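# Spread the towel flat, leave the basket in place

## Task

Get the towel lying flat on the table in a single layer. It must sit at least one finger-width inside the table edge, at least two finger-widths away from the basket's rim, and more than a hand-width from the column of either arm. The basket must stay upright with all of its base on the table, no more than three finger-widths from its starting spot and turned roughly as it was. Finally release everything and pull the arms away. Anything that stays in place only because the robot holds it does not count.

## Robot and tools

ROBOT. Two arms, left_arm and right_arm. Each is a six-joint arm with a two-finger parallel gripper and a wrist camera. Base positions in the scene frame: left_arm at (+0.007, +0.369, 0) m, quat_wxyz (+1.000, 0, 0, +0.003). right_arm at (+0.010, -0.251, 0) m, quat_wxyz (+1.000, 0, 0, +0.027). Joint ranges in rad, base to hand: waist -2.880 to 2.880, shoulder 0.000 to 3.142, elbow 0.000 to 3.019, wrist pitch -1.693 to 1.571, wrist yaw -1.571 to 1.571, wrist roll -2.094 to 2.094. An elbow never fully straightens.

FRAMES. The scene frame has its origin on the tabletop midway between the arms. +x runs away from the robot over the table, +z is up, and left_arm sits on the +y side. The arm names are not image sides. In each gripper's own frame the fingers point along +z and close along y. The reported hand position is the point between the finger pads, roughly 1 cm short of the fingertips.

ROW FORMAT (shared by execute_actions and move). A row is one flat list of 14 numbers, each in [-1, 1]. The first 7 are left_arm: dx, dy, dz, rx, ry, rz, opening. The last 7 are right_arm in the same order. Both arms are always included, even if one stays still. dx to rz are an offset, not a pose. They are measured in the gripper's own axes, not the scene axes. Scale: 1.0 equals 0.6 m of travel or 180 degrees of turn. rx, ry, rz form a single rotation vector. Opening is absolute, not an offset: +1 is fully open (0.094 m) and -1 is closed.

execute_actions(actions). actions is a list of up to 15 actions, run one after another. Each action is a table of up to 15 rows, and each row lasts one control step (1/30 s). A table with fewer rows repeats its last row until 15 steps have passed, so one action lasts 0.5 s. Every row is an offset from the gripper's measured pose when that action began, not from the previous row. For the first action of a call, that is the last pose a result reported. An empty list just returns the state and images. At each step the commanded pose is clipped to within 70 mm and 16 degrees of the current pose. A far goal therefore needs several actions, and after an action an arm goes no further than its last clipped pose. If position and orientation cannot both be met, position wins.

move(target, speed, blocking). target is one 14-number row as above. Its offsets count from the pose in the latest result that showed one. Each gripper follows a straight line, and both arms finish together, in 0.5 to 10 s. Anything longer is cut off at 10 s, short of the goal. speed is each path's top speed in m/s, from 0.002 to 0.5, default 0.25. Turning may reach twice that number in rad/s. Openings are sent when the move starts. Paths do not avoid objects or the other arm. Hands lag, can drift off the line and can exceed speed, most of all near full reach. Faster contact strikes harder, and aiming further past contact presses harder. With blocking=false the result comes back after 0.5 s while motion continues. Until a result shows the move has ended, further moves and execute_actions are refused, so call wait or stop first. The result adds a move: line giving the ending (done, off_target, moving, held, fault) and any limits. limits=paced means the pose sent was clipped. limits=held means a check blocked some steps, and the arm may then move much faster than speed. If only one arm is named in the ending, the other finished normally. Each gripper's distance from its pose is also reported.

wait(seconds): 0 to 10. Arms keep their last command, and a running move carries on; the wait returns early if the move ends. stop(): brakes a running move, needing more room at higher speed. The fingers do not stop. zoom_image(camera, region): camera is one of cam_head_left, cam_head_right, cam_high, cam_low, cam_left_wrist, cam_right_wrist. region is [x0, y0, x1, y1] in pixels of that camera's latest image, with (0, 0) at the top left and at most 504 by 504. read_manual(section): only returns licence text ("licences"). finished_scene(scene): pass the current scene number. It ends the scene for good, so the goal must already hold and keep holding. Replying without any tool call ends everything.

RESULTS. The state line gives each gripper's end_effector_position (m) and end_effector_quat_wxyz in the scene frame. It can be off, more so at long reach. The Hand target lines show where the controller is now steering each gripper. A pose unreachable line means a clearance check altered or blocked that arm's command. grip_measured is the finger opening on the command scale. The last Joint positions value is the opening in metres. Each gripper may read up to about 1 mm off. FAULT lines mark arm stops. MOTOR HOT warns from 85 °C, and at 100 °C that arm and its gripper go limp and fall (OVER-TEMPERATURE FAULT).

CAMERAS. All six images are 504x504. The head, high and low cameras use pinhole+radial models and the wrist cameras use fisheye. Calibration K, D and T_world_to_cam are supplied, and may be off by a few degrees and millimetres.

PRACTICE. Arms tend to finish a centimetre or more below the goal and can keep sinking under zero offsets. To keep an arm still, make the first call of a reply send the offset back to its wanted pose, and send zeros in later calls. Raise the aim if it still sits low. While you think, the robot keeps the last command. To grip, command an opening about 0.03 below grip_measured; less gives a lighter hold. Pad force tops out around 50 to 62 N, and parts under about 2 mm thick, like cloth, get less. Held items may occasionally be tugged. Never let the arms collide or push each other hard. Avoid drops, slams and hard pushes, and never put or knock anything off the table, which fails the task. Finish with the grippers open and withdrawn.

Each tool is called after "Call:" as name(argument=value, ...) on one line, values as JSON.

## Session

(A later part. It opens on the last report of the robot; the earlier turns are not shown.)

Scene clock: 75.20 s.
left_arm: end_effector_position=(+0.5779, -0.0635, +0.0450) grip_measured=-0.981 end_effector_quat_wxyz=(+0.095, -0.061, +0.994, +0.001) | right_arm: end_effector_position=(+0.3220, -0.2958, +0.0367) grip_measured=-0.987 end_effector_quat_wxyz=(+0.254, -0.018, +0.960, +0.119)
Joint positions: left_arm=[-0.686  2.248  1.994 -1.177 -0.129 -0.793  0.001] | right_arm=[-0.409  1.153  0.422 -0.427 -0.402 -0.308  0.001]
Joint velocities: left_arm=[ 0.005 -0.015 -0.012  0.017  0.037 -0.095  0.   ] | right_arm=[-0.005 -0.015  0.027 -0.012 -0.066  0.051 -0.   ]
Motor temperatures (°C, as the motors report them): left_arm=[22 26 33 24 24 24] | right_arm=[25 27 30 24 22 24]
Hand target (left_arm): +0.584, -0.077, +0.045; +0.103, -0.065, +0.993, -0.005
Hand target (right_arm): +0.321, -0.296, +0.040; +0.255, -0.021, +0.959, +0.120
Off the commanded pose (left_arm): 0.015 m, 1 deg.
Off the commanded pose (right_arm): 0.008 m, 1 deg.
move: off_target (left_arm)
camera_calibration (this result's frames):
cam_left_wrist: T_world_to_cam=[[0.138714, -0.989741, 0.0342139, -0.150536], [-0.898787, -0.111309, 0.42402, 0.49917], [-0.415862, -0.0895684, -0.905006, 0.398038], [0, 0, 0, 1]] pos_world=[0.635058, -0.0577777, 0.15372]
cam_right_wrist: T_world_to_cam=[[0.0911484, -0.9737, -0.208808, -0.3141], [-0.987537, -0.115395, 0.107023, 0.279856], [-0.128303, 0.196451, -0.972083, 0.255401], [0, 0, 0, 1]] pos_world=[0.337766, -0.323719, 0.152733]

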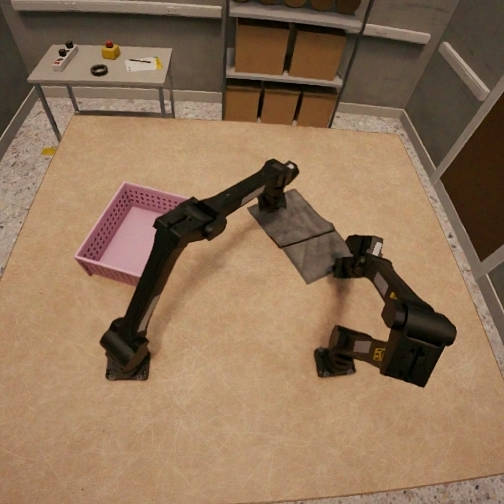

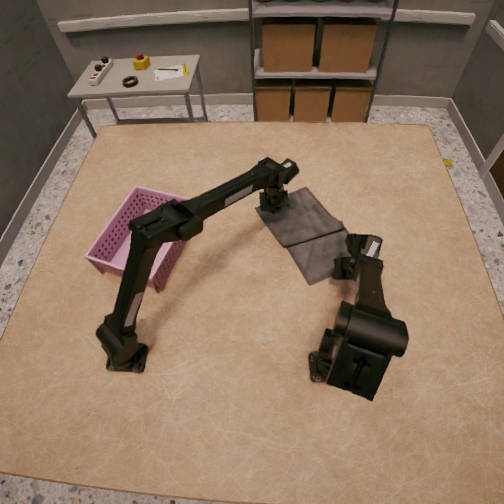

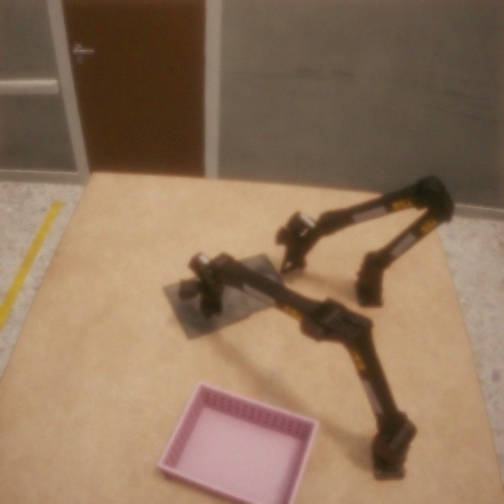

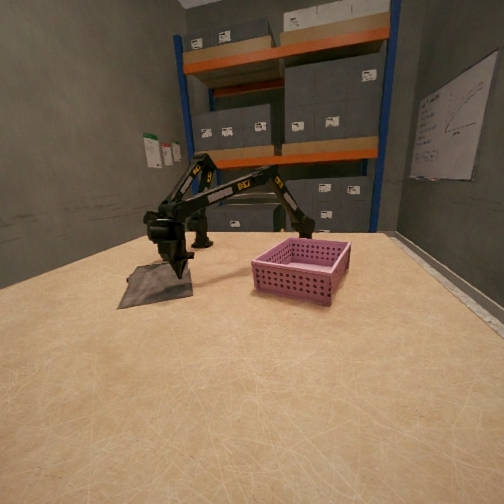

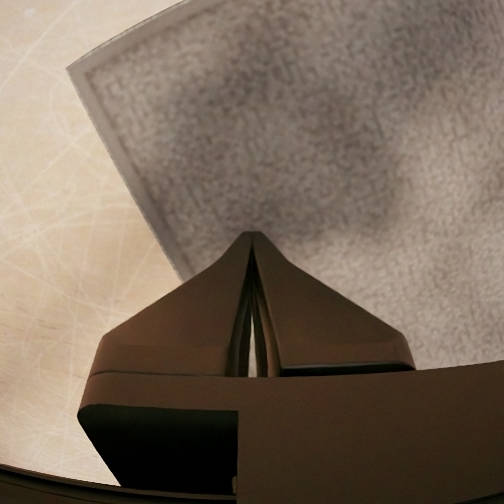

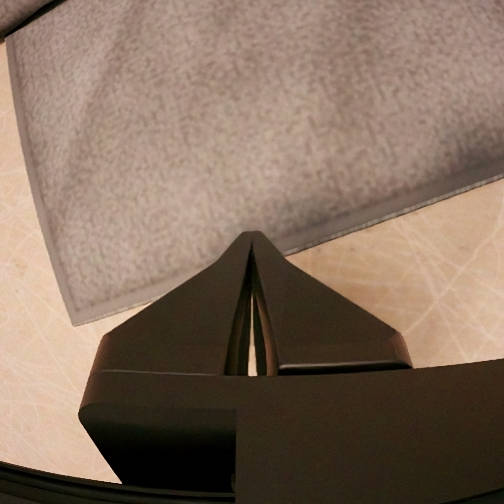

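Call:
move(target=[0,-0.067,0.105,0,0,0,-1,0.003,-0.008,0.098,0,0,0,-1], speed=0.06)

Call:
move(target=[-0.081,0.038,0.05,0,0,0,-1,0.018,-0.008,0.027,0,0,0,-1], speed=0.04)

Scene clock: 82.73 s.
left_arm: end_effector_position=(+0.5937, -0.0872, +0.0111) grip_measured=-0.981 end_effector_quat_wxyz=(+0.099, -0.060, +0.993, -0.000) | right_arm: end_effector_position=(+0.3552, -0.2894, +0.0054) grip_measured=-0.987 end_effector_quat_wxyz=(+0.280, -0.025, +0.953, +0.115)
Joint positions: left_arm=[-0.699  2.358  2.101 -1.169 -0.134 -0.804  0.001] | right_arm=[-0.351  1.335  0.416 -0.16  -0.387 -0.25   0.001]
Joint velocities: left_arm=[-0.015 -0.015 -0.002  0.022 -0.066 -0.051 -0.   ] | right_arm=[-0.005 -0.005 -0.007 -0.012  0.007  0.022 -0.   ]
Motor temperatures (°C, as the motors report them): left_arm=[22 27 34 24 24 24] | right_arm=[25 27 30 24 22 24]
Hand target (left_arm): +0.593, -0.101, -0.016; +0.095, -0.061, +0.994, +0.001
Hand target (right_arm): +0.349, -0.287, -0.012; +0.254, -0.019, +0.960, +0.118
Off the commanded pose (left_arm): 0.032 m, 0 deg.
Off the commanded pose (right_arm): 0.021 m, 3 deg.
move: off_target (left_arm, right_arm)
camera_calibration (this result's frames):
cam_left_wrist: T_world_to_cam=[[0.136682, -0.989922, 0.0370573, -0.173867], [-0.902207, -0.108949, 0.417316, 0.527425], [-0.409073, -0.0904729, -0.908006, 0.367721], [0, 0, 0, 1]] pos_world=[0.650035, -0.0813834, 0.120233]
cam_right_wrist: T_world_to_cam=[[0.106795, -0.974989, -0.194914, -0.323388], [-0.991506, -0.119067, 0.0523417, 0.317366], [-0.0742404, 0.187668, -0.979423, 0.206323], [0, 0, 0, 1]] pos_world=[0.364523, -0.316232, 0.122433]

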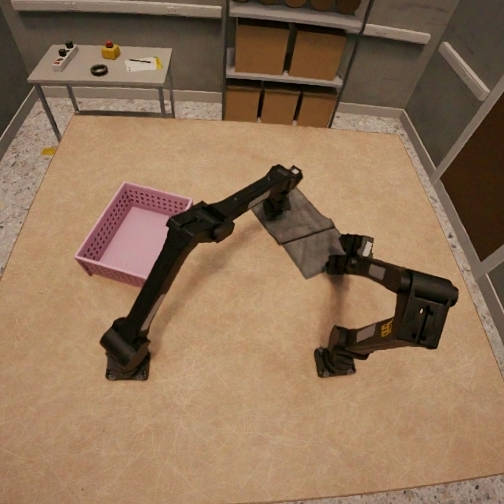

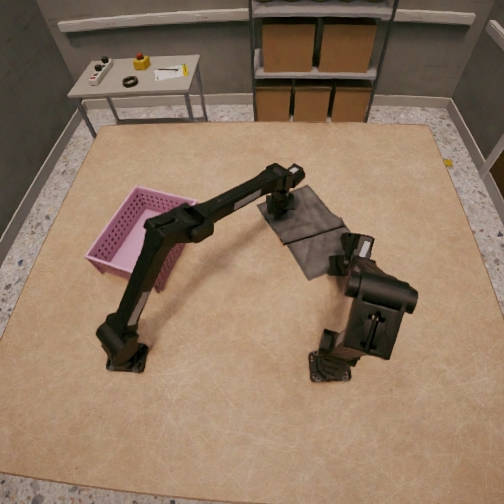

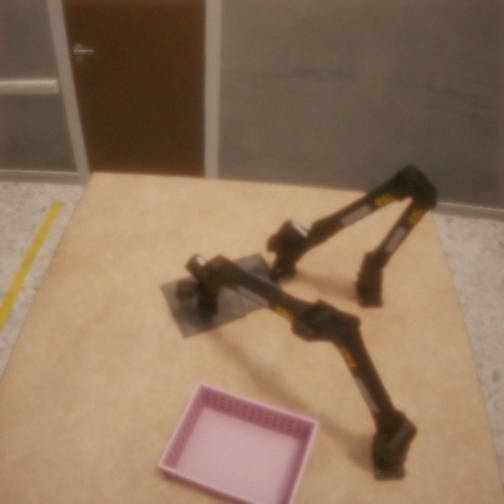

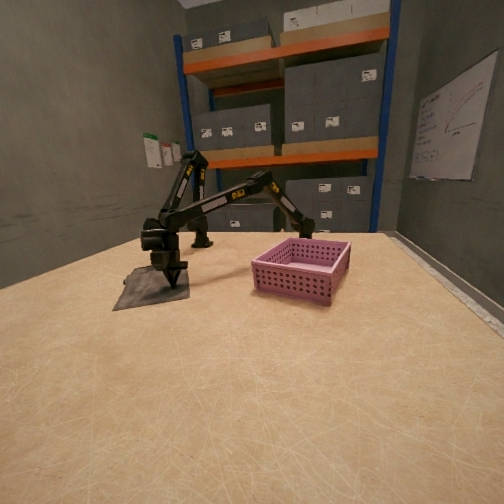

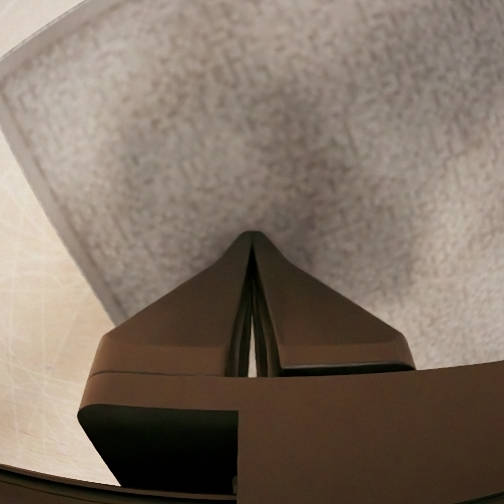

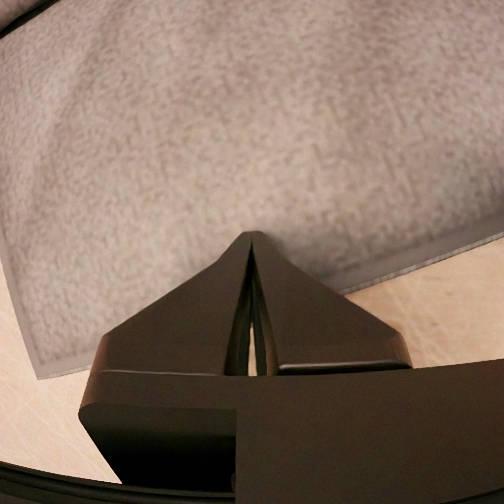

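Scene clock: 84.63 s.
left_arm: end_effector_position=(+0.6323, -0.0631, +0.0116) grip_measured=-0.981 end_effector_quat_wxyz=(+0.107, -0.062, +0.992, -0.007) | right_arm: end_effector_position=(+0.3675, -0.2918, +0.0060) grip_measured=-0.987 end_effector_quat_wxyz=(+0.305, -0.031, +0.946, +0.111)
Joint positions: left_arm=[-0.64   2.392  2.164 -1.169 -0.127 -0.748  0.001] | right_arm=[-0.351  1.363  0.416 -0.081 -0.395 -0.25   0.001]
Joint velocities: left_arm=[-0.005 -0.015 -0.002 -0.002 -0.051  0.037  0.001] | right_arm=[-0.034  0.005 -0.007  0.007 -0.051  0.066 -0.001]
Motor temperatures (°C, as the motors report them): left_arm=[22 27 34 24 24 24] | right_arm=[25 27 30 24 22 24]
Hand target (left_arm): +0.643, -0.058, -0.010; +0.099, -0.060, +0.993, -0.001
Hand target (right_arm): +0.355, -0.290, -0.013; +0.280, -0.025, +0.953, +0.115
Off the commanded pose (left_arm): 0.024 m, 1 deg.
Off the commanded pose (right_arm): 0.024 m, 3 deg.
move: off_target (left_arm, right_arm)
camera_calibration (this result's frames):
cam_left_wrist: T_world_to_cam=[[0.138515, -0.989025, 0.0514175, -0.156519], [-0.909141, -0.106393, 0.40267, 0.569405], [-0.39278, -0.102521, -0.9139, 0.375237], [0, 0, 0, 1]] pos_world=[0.686735, -0.0557505, 0.121695]
cam_right_wrist: T_world_to_cam=[[0.12016, -0.976211, -0.180483, -0.332343], [-0.992457, -0.122575, 0.00224748, 0.328797], [-0.0243168, 0.178852, -0.983575, 0.187332], [0, 0, 0, 1]] pos_world=[0.370807, -0.317639, 0.123534]

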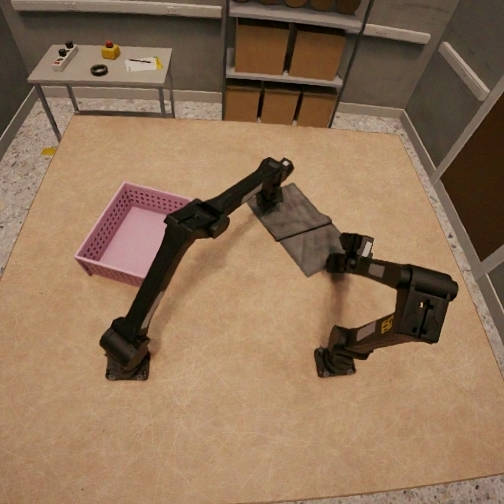

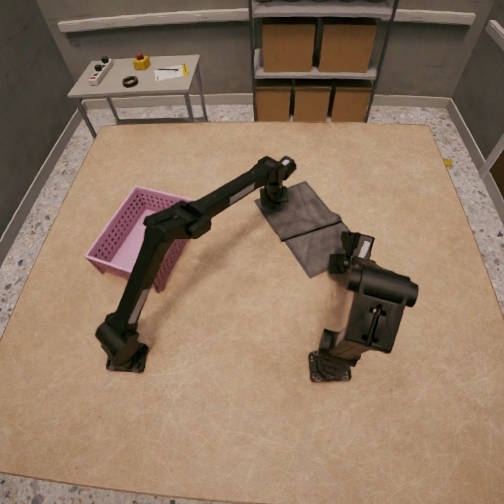

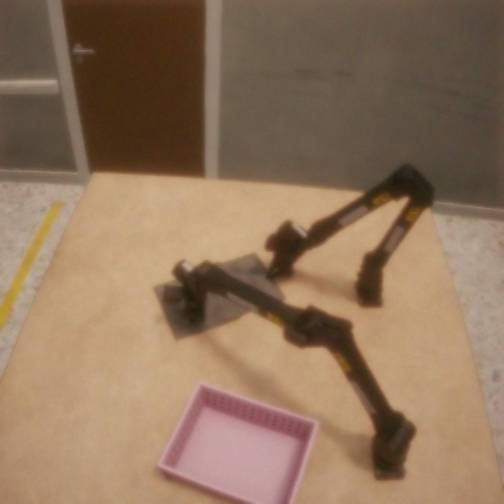

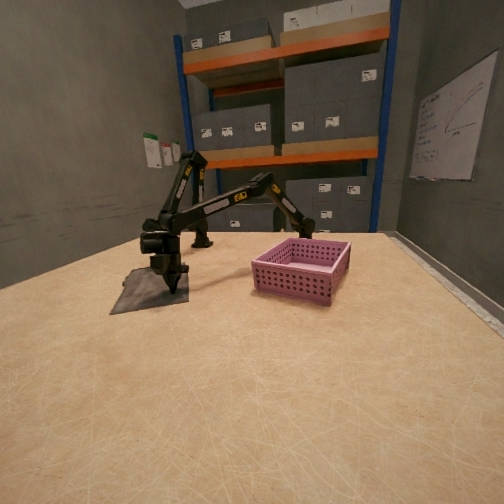

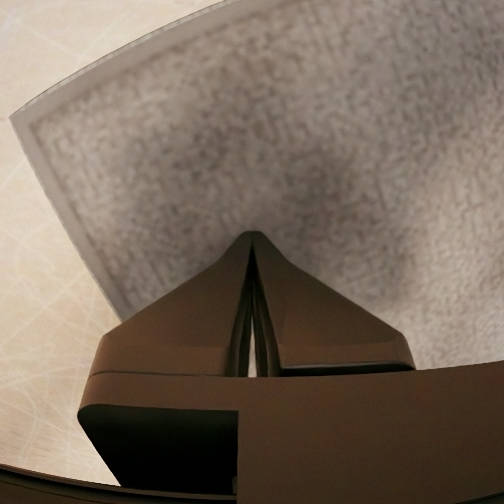

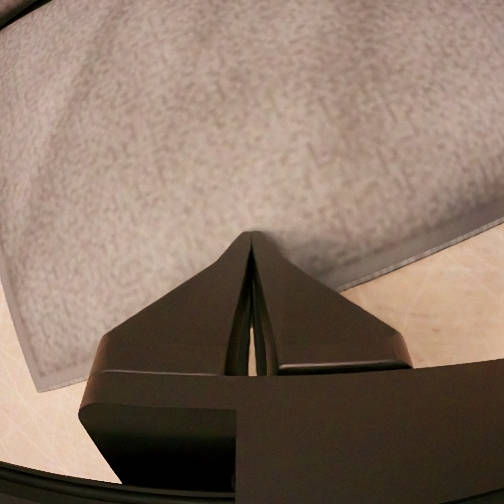

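Call:
move(target=[-0.081,0.038,0.05,0,0,0,-1,0.035,-0.005,0.017,0,0,0,-1], speed=0.04)

Scene clock: 89.10 s.
left_arm: end_effector_position=(+0.6733, -0.0408, +0.0122) grip_measured=-0.981 end_effector_quat_wxyz=(+0.118, -0.065, +0.991, -0.015) | right_arm: end_effector_position=(+0.3698, -0.2919, +0.0059) grip_measured=-0.987 end_effector_quat_wxyz=(+0.329, -0.037, +0.937, +0.108)
Joint positions: left_arm=[-0.584  2.445  2.262 -1.18  -0.117 -0.695  0.001] | right_arm=[-0.355  1.371  0.391  0.003 -0.409 -0.253  0.001]
Joint velocities: left_arm=[-0.005  0.005 -0.002  0.022 -0.051 -0.051 -0.   ] | right_arm=[ 0.005 -0.005  0.012 -0.012  0.022  0.022  0.   ]
Motor temperatures (°C, as the motors report them): left_arm=[22 27 35 24 24 24] | right_arm=[25 27 29 24 22 24]
Hand target (left_arm): +0.682, -0.034, -0.008; +0.108, -0.062, +0.992, -0.008
Hand target (right_arm): +0.356, -0.292, -0.013; +0.304, -0.031, +0.945, +0.111
Off the commanded pose (left_arm): 0.023 m, 2 deg.
Off the commanded pose (right_arm): 0.025 m, 3 deg.
move: off_target (left_arm, right_arm)
camera_calibration (this result's frames):
cam_left_wrist: T_world_to_cam=[[0.14046, -0.987663, 0.0692296, -0.141697], [-0.917571, -0.103587, 0.38384, 0.614779], [-0.371933, -0.117437, -0.920801, 0.379592], [0, 0, 0, 1]] pos_world=[0.725189, -0.0316878, 0.123361]
cam_right_wrist: T_world_to_cam=[[0.134504, -0.976417, -0.168873, -0.338154], [-0.990575, -0.128042, -0.0486397, 0.329108], [0.0258699, 0.173823, -0.984437, 0.167265], [0, 0, 0, 1]] pos_world=[0.367162, -0.317114, 0.123565]

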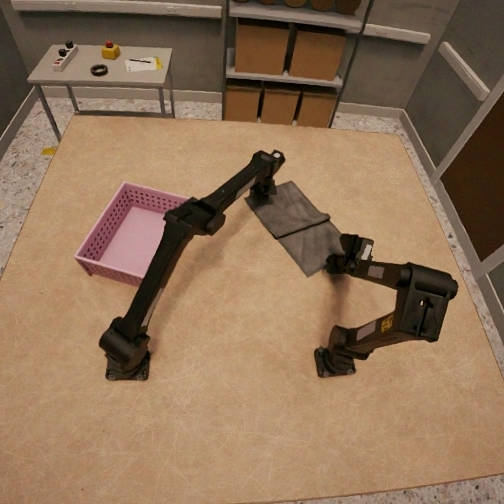

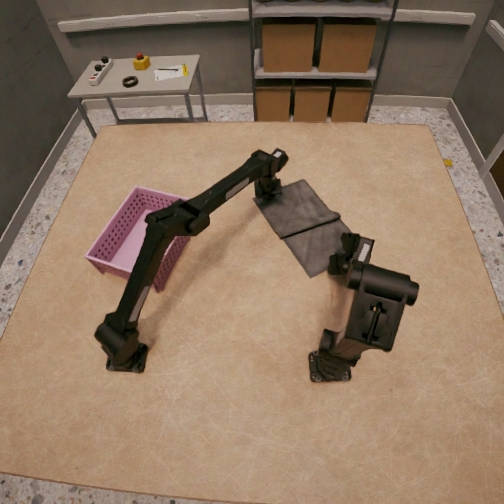

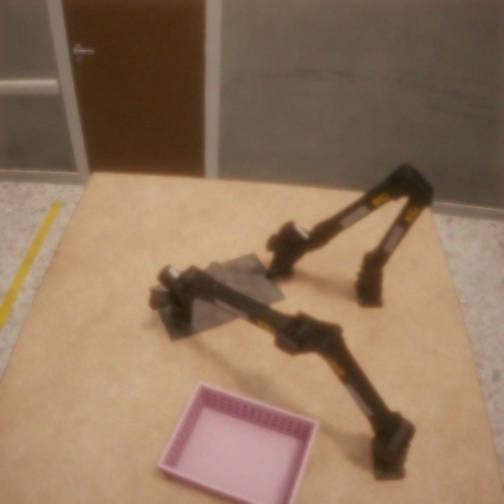

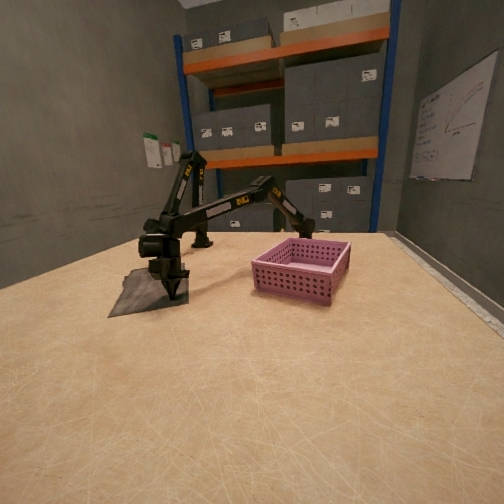

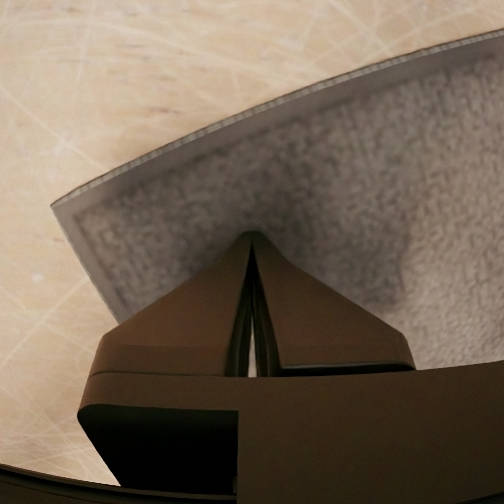

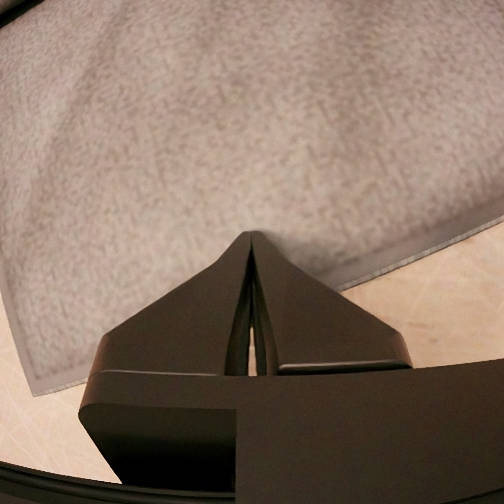

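Call:
move(target=[-0.014,0,-0.065,0,0,0,-1,0.035,-0.005,0.017,0,0,0,-1], speed=0.1)

Call:
move(target=[0.12,-0.25,-0.016,0,0,0,-1,0.035,-0.005,0.017,0,0,0,-1], speed=0.1)

Call:
move(target=[0.022,0,0.105,0,0,0,-1,0.035,-0.005,0.017,0,0,0,-1], speed=0.06)

Call:
move(target=[-0.081,0.038,0.05,0,0,0,-1,0.035,-0.005,0.017,0,0,0,-1], speed=0.04)

Scene clock: 97.23 s.
left_arm: end_effector_position=(+0.6645, -0.0351, +0.0352) grip_measured=-0.981 end_effector_quat_wxyz=(+0.108, -0.064, +0.992, -0.007) | right_arm: end_effector_position=(+0.3737, -0.2925, +0.0056) grip_measured=-0.987 end_effector_quat_wxyz=(+0.353, -0.044, +0.928, +0.106)
Joint positions: left_arm=[-0.584  2.411  2.263 -1.24  -0.117 -0.695  0.001] | right_arm=[-0.36   1.389  0.37   0.095 -0.423 -0.256  0.001]
Joint velocities: left_arm=[-0.005 -0.005 -0.007  0.027  0.022  0.037  0.   ] | right_arm=[-0.015 -0.005 -0.002  0.012  0.022  0.022 -0.   ]
Motor temperatures (°C, as the motors report them): left_arm=[22 28 36 24 24 24] | right_arm=[25 27 29 24 22 24]
Hand target (left_arm): +0.672, -0.039, +0.052; +0.118, -0.065, +0.991, -0.015
Hand target (right_arm): +0.359, -0.292, -0.014; +0.329, -0.037, +0.937, +0.109
Off the commanded pose (left_arm): 0.019 m, 1 deg.
Off the commanded pose (right_arm): 0.025 m, 3 deg.
move: off_target (left_arm, right_arm)
camera_calibration (this result's frames):
cam_left_wrist: T_world_to_cam=[[0.140993, -0.988604, 0.0527646, -0.136231], [-0.909494, -0.108288, 0.401366, 0.592354], [-0.391078, -0.104579, -0.914397, 0.411127], [0, 0, 0, 1]] pos_world=[0.718733, -0.0275379, 0.14537]
cam_right_wrist: T_world_to_cam=[[0.14896, -0.976563, -0.155356, -0.34477], [-0.985762, -0.134258, -0.101236, 0.329552], [0.0780055, 0.168224, -0.982658, 0.145862], [0, 0, 0, 1]] pos_world=[0.364839, -0.316982, 0.123133]

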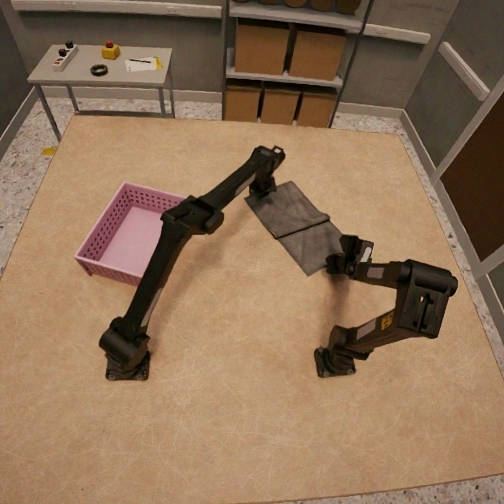

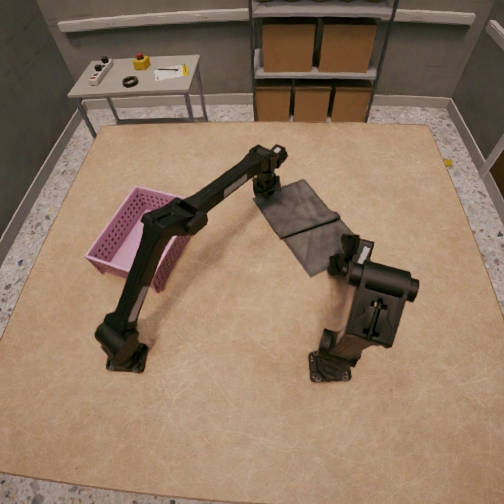

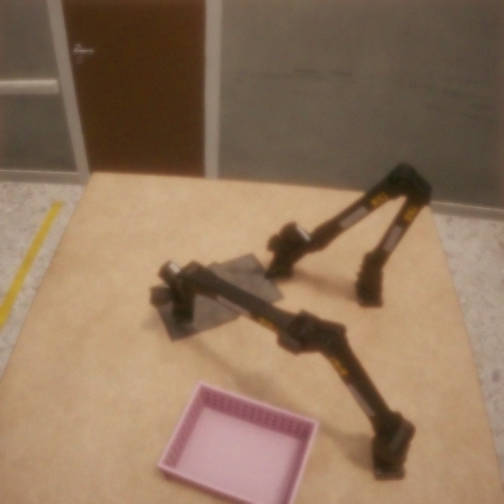

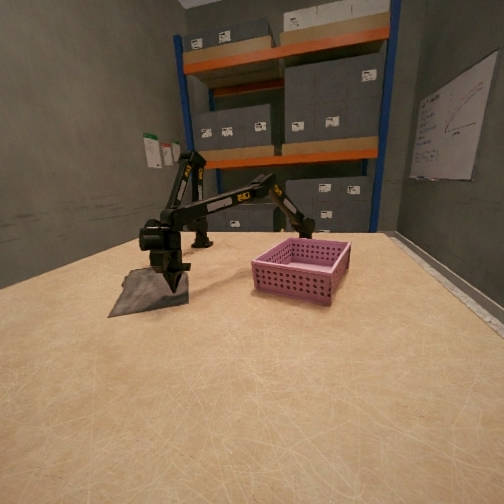

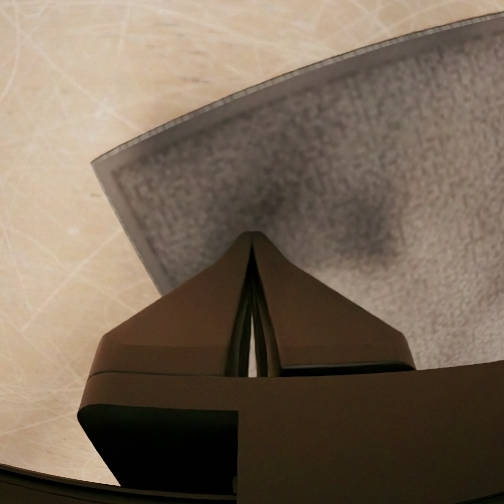

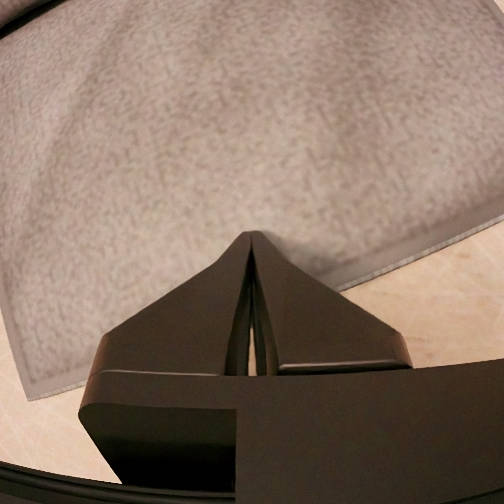

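Scene clock: 99.37 s.
left_arm: end_effector_position=(+0.6131, -0.1900, +0.0460) grip_measured=-0.981 end_effector_quat_wxyz=(+0.127, -0.055, +0.990, -0.028) | right_arm: end_effector_position=(+0.3789, -0.2930, +0.0053) grip_measured=-0.987 end_effector_quat_wxyz=(+0.378, -0.051, +0.918, +0.103)
Joint positions: left_arm=[-0.783  2.712  2.864 -1.507 -0.149 -0.87   0.001] | right_arm=[-0.363  1.417  0.352  0.194 -0.438 -0.258  0.001]
Joint velocities: left_arm=[-0.005 -0.005  0.012 -0.002 -0.007  0.007 -0.001] | right_arm=[ 0.005 -0.005 -0.027  0.002  0.037 -0.022 -0.   ]
Motor temperatures (°C, as the motors report them): left_arm=[22 28 36 24 24 24] | right_arm=[25 27 29 24 22 24]
Hand target (left_arm): +0.613, -0.193, +0.035; +0.127, -0.061, +0.990, -0.027
Hand target (right_arm): +0.365, -0.293, -0.015; +0.353, -0.044, +0.928, +0.106
Off the commanded pose (left_arm): 0.013 m, 3 deg.
Off the commanded pose (right_arm): 0.026 m, 3 deg.
elbow stopped short (left arm): the move would have taken joint 3 (elbow) straighter than the controller allows; a more bent joint 3 avoids this.
move: off_target (left_arm, right_arm)
camera_calibration (this result's frames):
cam_left_wrist: T_world_to_cam=[[0.116573, -0.988555, 0.0957546, -0.269639], [-0.927484, -0.0738716, 0.366491, 0.543664], [-0.355223, -0.131534, -0.925481, 0.358125], [0, 0, 0, 1]] pos_world=[0.662887, -0.179286, 0.158009]
cam_right_wrist: T_world_to_cam=[[0.164209, -0.976403, -0.14026, -0.351881], [-0.977646, -0.142165, -0.154914, 0.329448], [0.131319, 0.162563, -0.977921, 0.123413], [0, 0, 0, 1]] pos_world=[0.363659, -0.316803, 0.122369]

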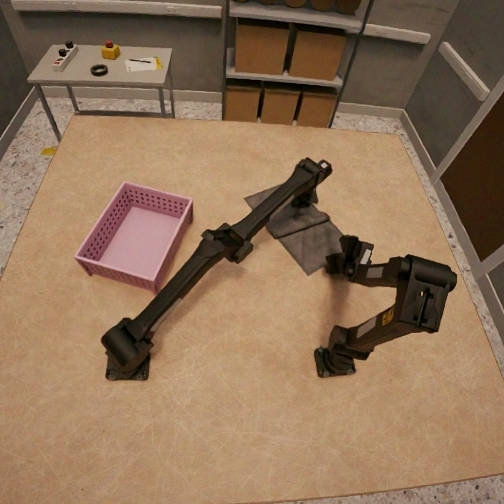

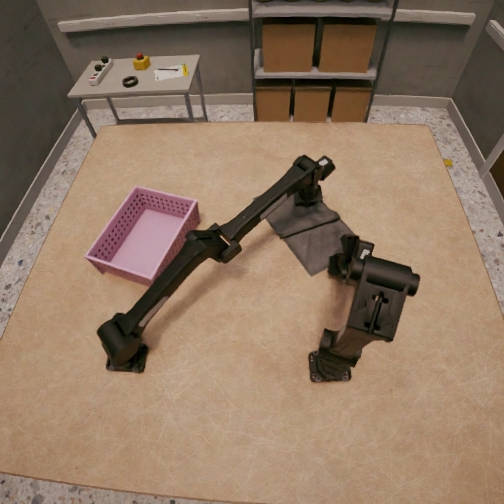

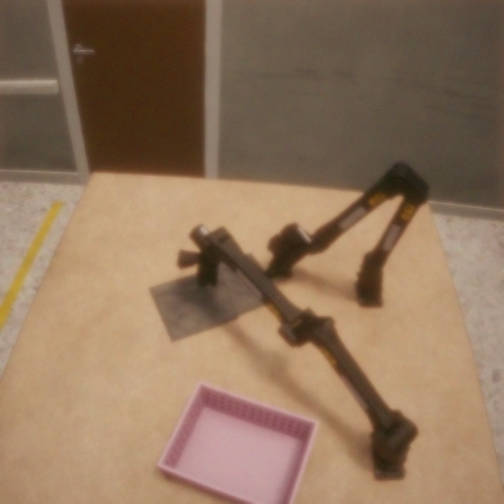

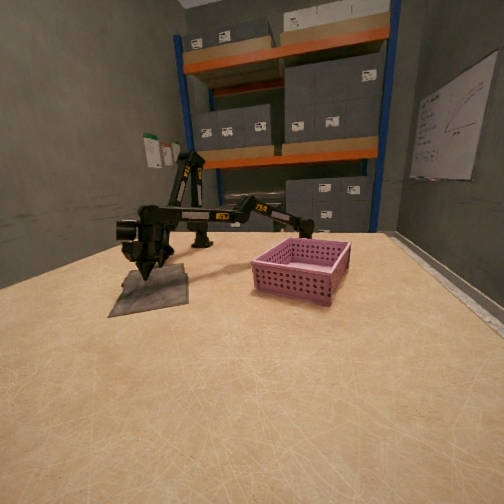

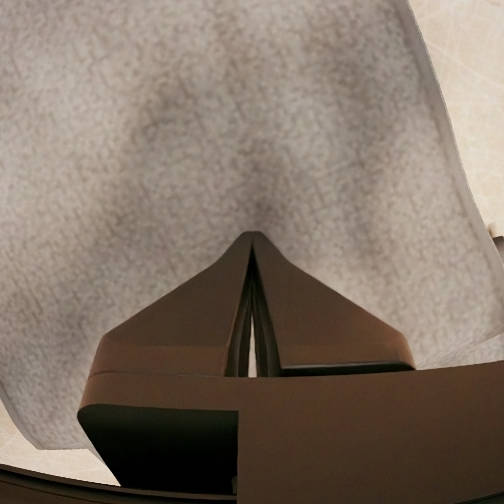

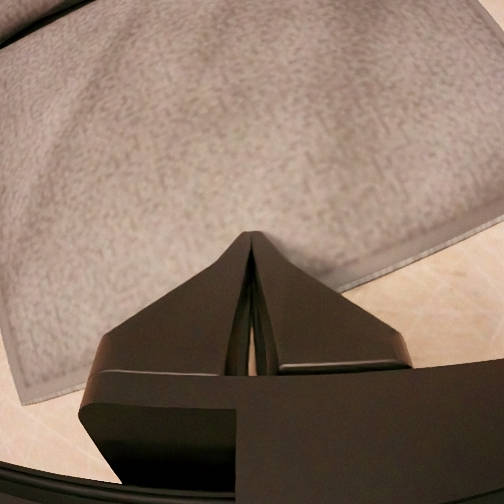

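Scene clock: 100.67 s.
left_arm: end_effector_position=(+0.6187, -0.1954, +0.0118) grip_measured=-0.981 end_effector_quat_wxyz=(+0.137, -0.056, +0.988, -0.039) | right_arm: end_effector_position=(+0.3855, -0.2938, +0.0052) grip_measured=-0.987 end_effector_quat_wxyz=(+0.404, -0.059, +0.907, +0.099)
Joint positions: left_arm=[-0.783  2.68   2.706 -1.353 -0.149 -0.87   0.001] | right_arm=[-0.366  1.455  0.34   0.301 -0.453 -0.259  0.001]
Joint velocities: left_arm=[ 0.005 -0.015 -0.007  0.022  0.051  0.022  0.   ] | right_arm=[ 0.005 -0.005 -0.017 -0.002  0.051  0.066 -0.   ]
Motor temperatures (°C, as the motors report them): left_arm=[22 28 36 24 24 24] | right_arm=[25 27 29 24 22 24]
Hand target (left_arm): +0.615, -0.193, -0.018; +0.127, -0.055, +0.990, -0.028
Hand target (right_arm): +0.371, -0.293, -0.015; +0.379, -0.051, +0.918, +0.103
Off the commanded pose (left_arm): 0.030 m, 2 deg.
Off the commanded pose (right_arm): 0.026 m, 3 deg.
move: off_target (left_arm, right_arm)
camera_calibration (this result's frames):
cam_left_wrist: T_world_to_cam=[[0.114391, -0.986414, 0.117903, -0.270887], [-0.934789, -0.066703, 0.348885, 0.567091], [-0.33628, -0.150124, -0.929719, 0.312383], [0, 0, 0, 1]] pos_world=[0.666146, -0.182484, 0.124518]
cam_right_wrist: T_world_to_cam=[[0.179218, -0.976076, -0.123115, -0.359651], [-0.96606, -0.150937, -0.209633, 0.329063], [0.186035, 0.156506, -0.969998, 0.0996033], [0, 0, 0, 1]] pos_world=[0.36382, -0.316968, 0.121319]

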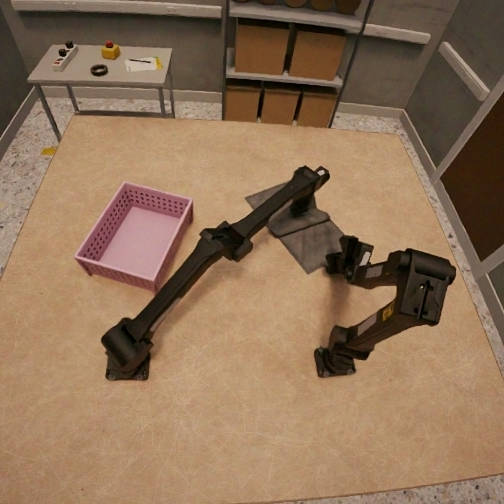

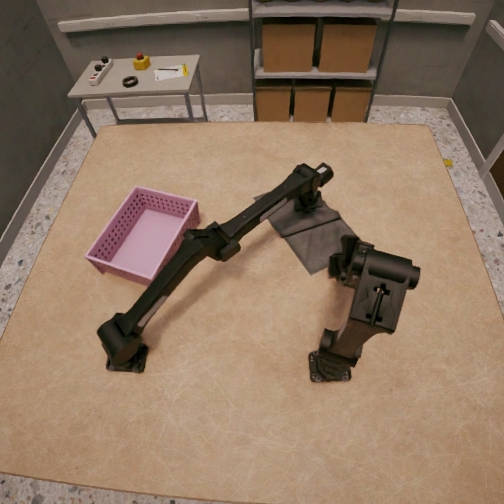

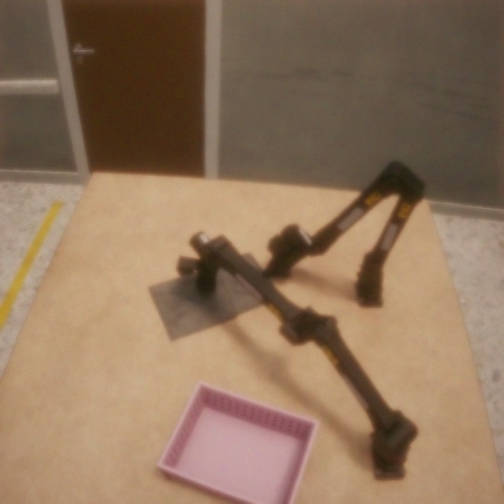

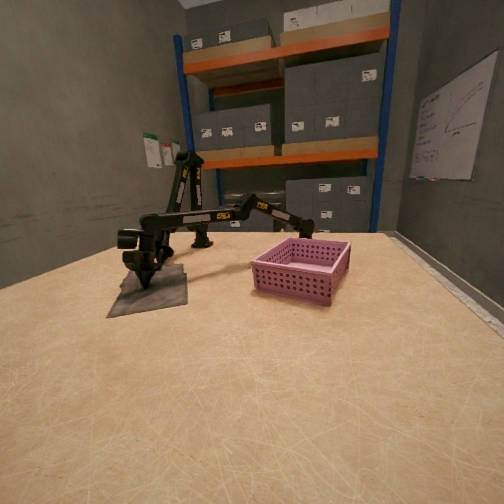

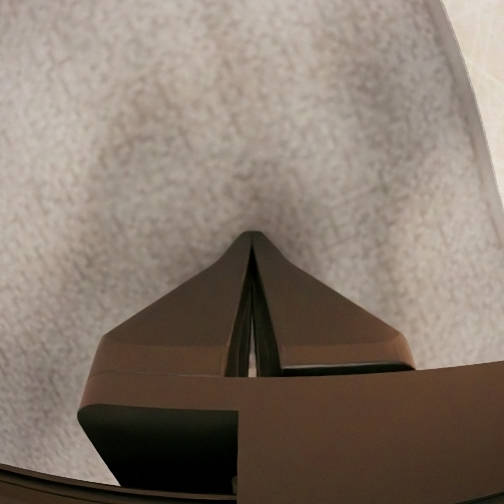

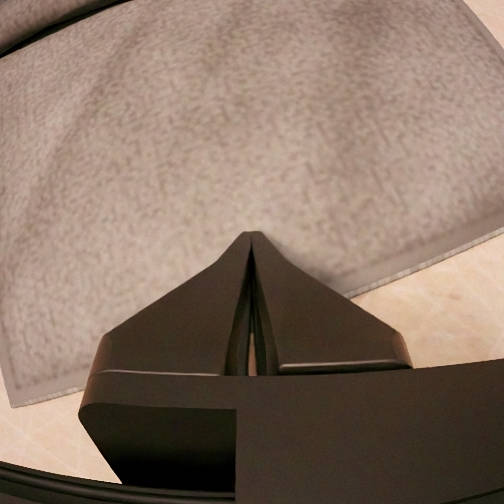

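Scene clock: 102.60 s.
left_arm: end_effector_position=(+0.6613, -0.1740, +0.0139) grip_measured=-0.981 end_effector_quat_wxyz=(+0.152, -0.057, +0.985, -0.055) | right_arm: end_effector_position=(+0.3935, -0.2951, +0.0051) grip_measured=-0.987 end_effector_quat_wxyz=(+0.430, -0.067, +0.895, +0.095)
Joint positions: left_arm=[-0.727  2.763  2.869 -1.38  -0.134 -0.816  0.001] | right_arm=[-0.369  1.503  0.332  0.415 -0.468 -0.259  0.001]
Joint velocities: left_arm=[ 0.005  0.005 -0.022  0.012 -0.022 -0.022 -0.   ] | right_arm=[-0.015  0.005  0.027  0.007 -0.022  0.022 -0.   ]
Motor temperatures (°C, as the motors report them): left_arm=[22 28 36 24 24 24] | right_arm=[25 27 29 24 22 24]
Hand target (left_arm): +0.669, -0.167, -0.007; +0.149, -0.055, +0.986, -0.052
Hand target (right_arm): +0.379, -0.294, -0.016; +0.404, -0.059, +0.907, +0.099
Off the commanded pose (left_arm): 0.023 m, 3 deg.
Off the commanded pose (right_arm): 0.027 m, 3 deg.
elbow stopped short (left arm): the move would have taken joint 3 (elbow) straighter than the controller allows; a more bent joint 3 avoids this.
move: off_target (left_arm, right_arm)
camera_calibration (this result's frames):
cam_left_wrist: T_world_to_cam=[[0.110506, -0.982349, 0.15093, -0.252068], [-0.94568, -0.0572122, 0.320024, 0.616889], [-0.30574, -0.178096, -0.93531, 0.306873], [0, 0, 0, 1]] pos_world=[0.705059, -0.157672, 0.127647]
cam_right_wrist: T_world_to_cam=[[0.193294, -0.975597, -0.104158, -0.367858], [-0.95096, -0.160161, -0.264621, 0.328202], [0.241481, 0.150199, -0.958711, 0.0744892], [0, 0, 0, 1]] pos_world=[0.365224, -0.317505, 0.119947]

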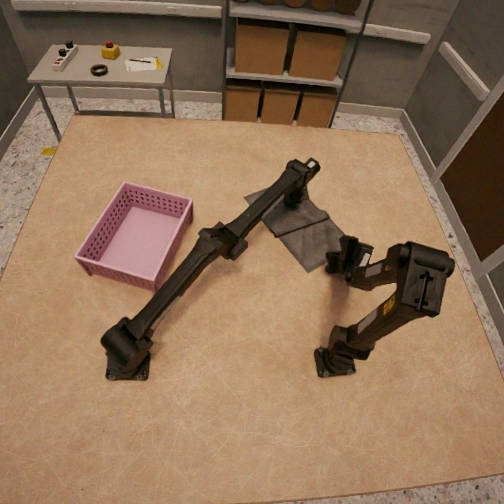

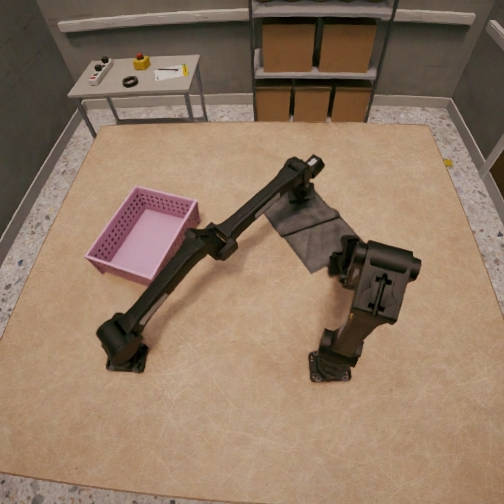

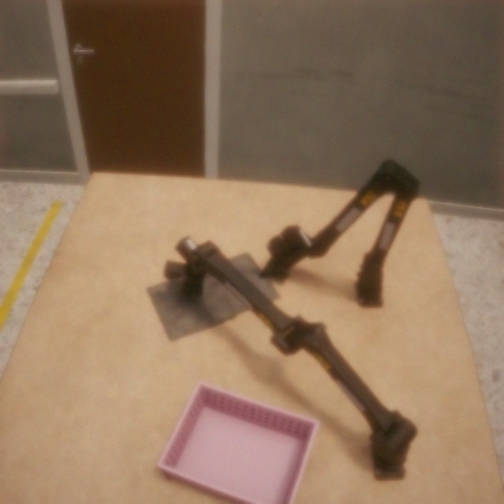

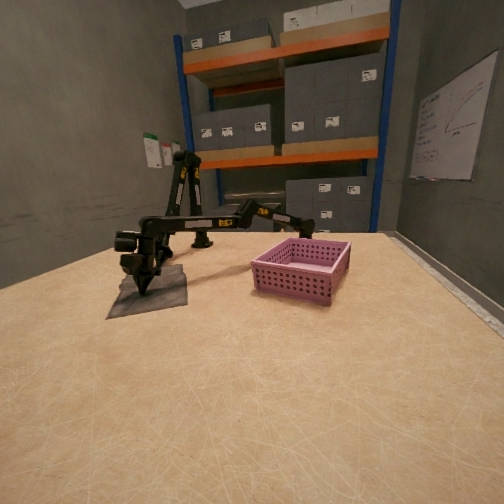

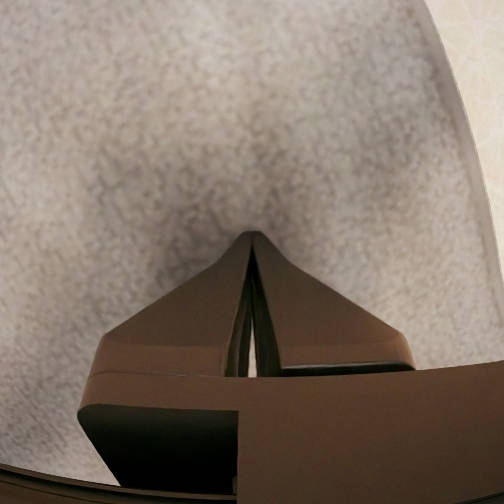

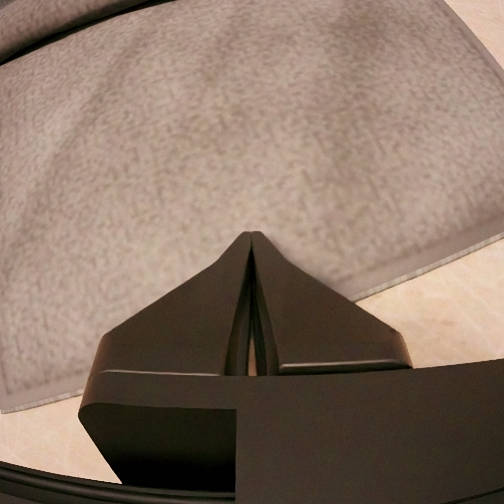

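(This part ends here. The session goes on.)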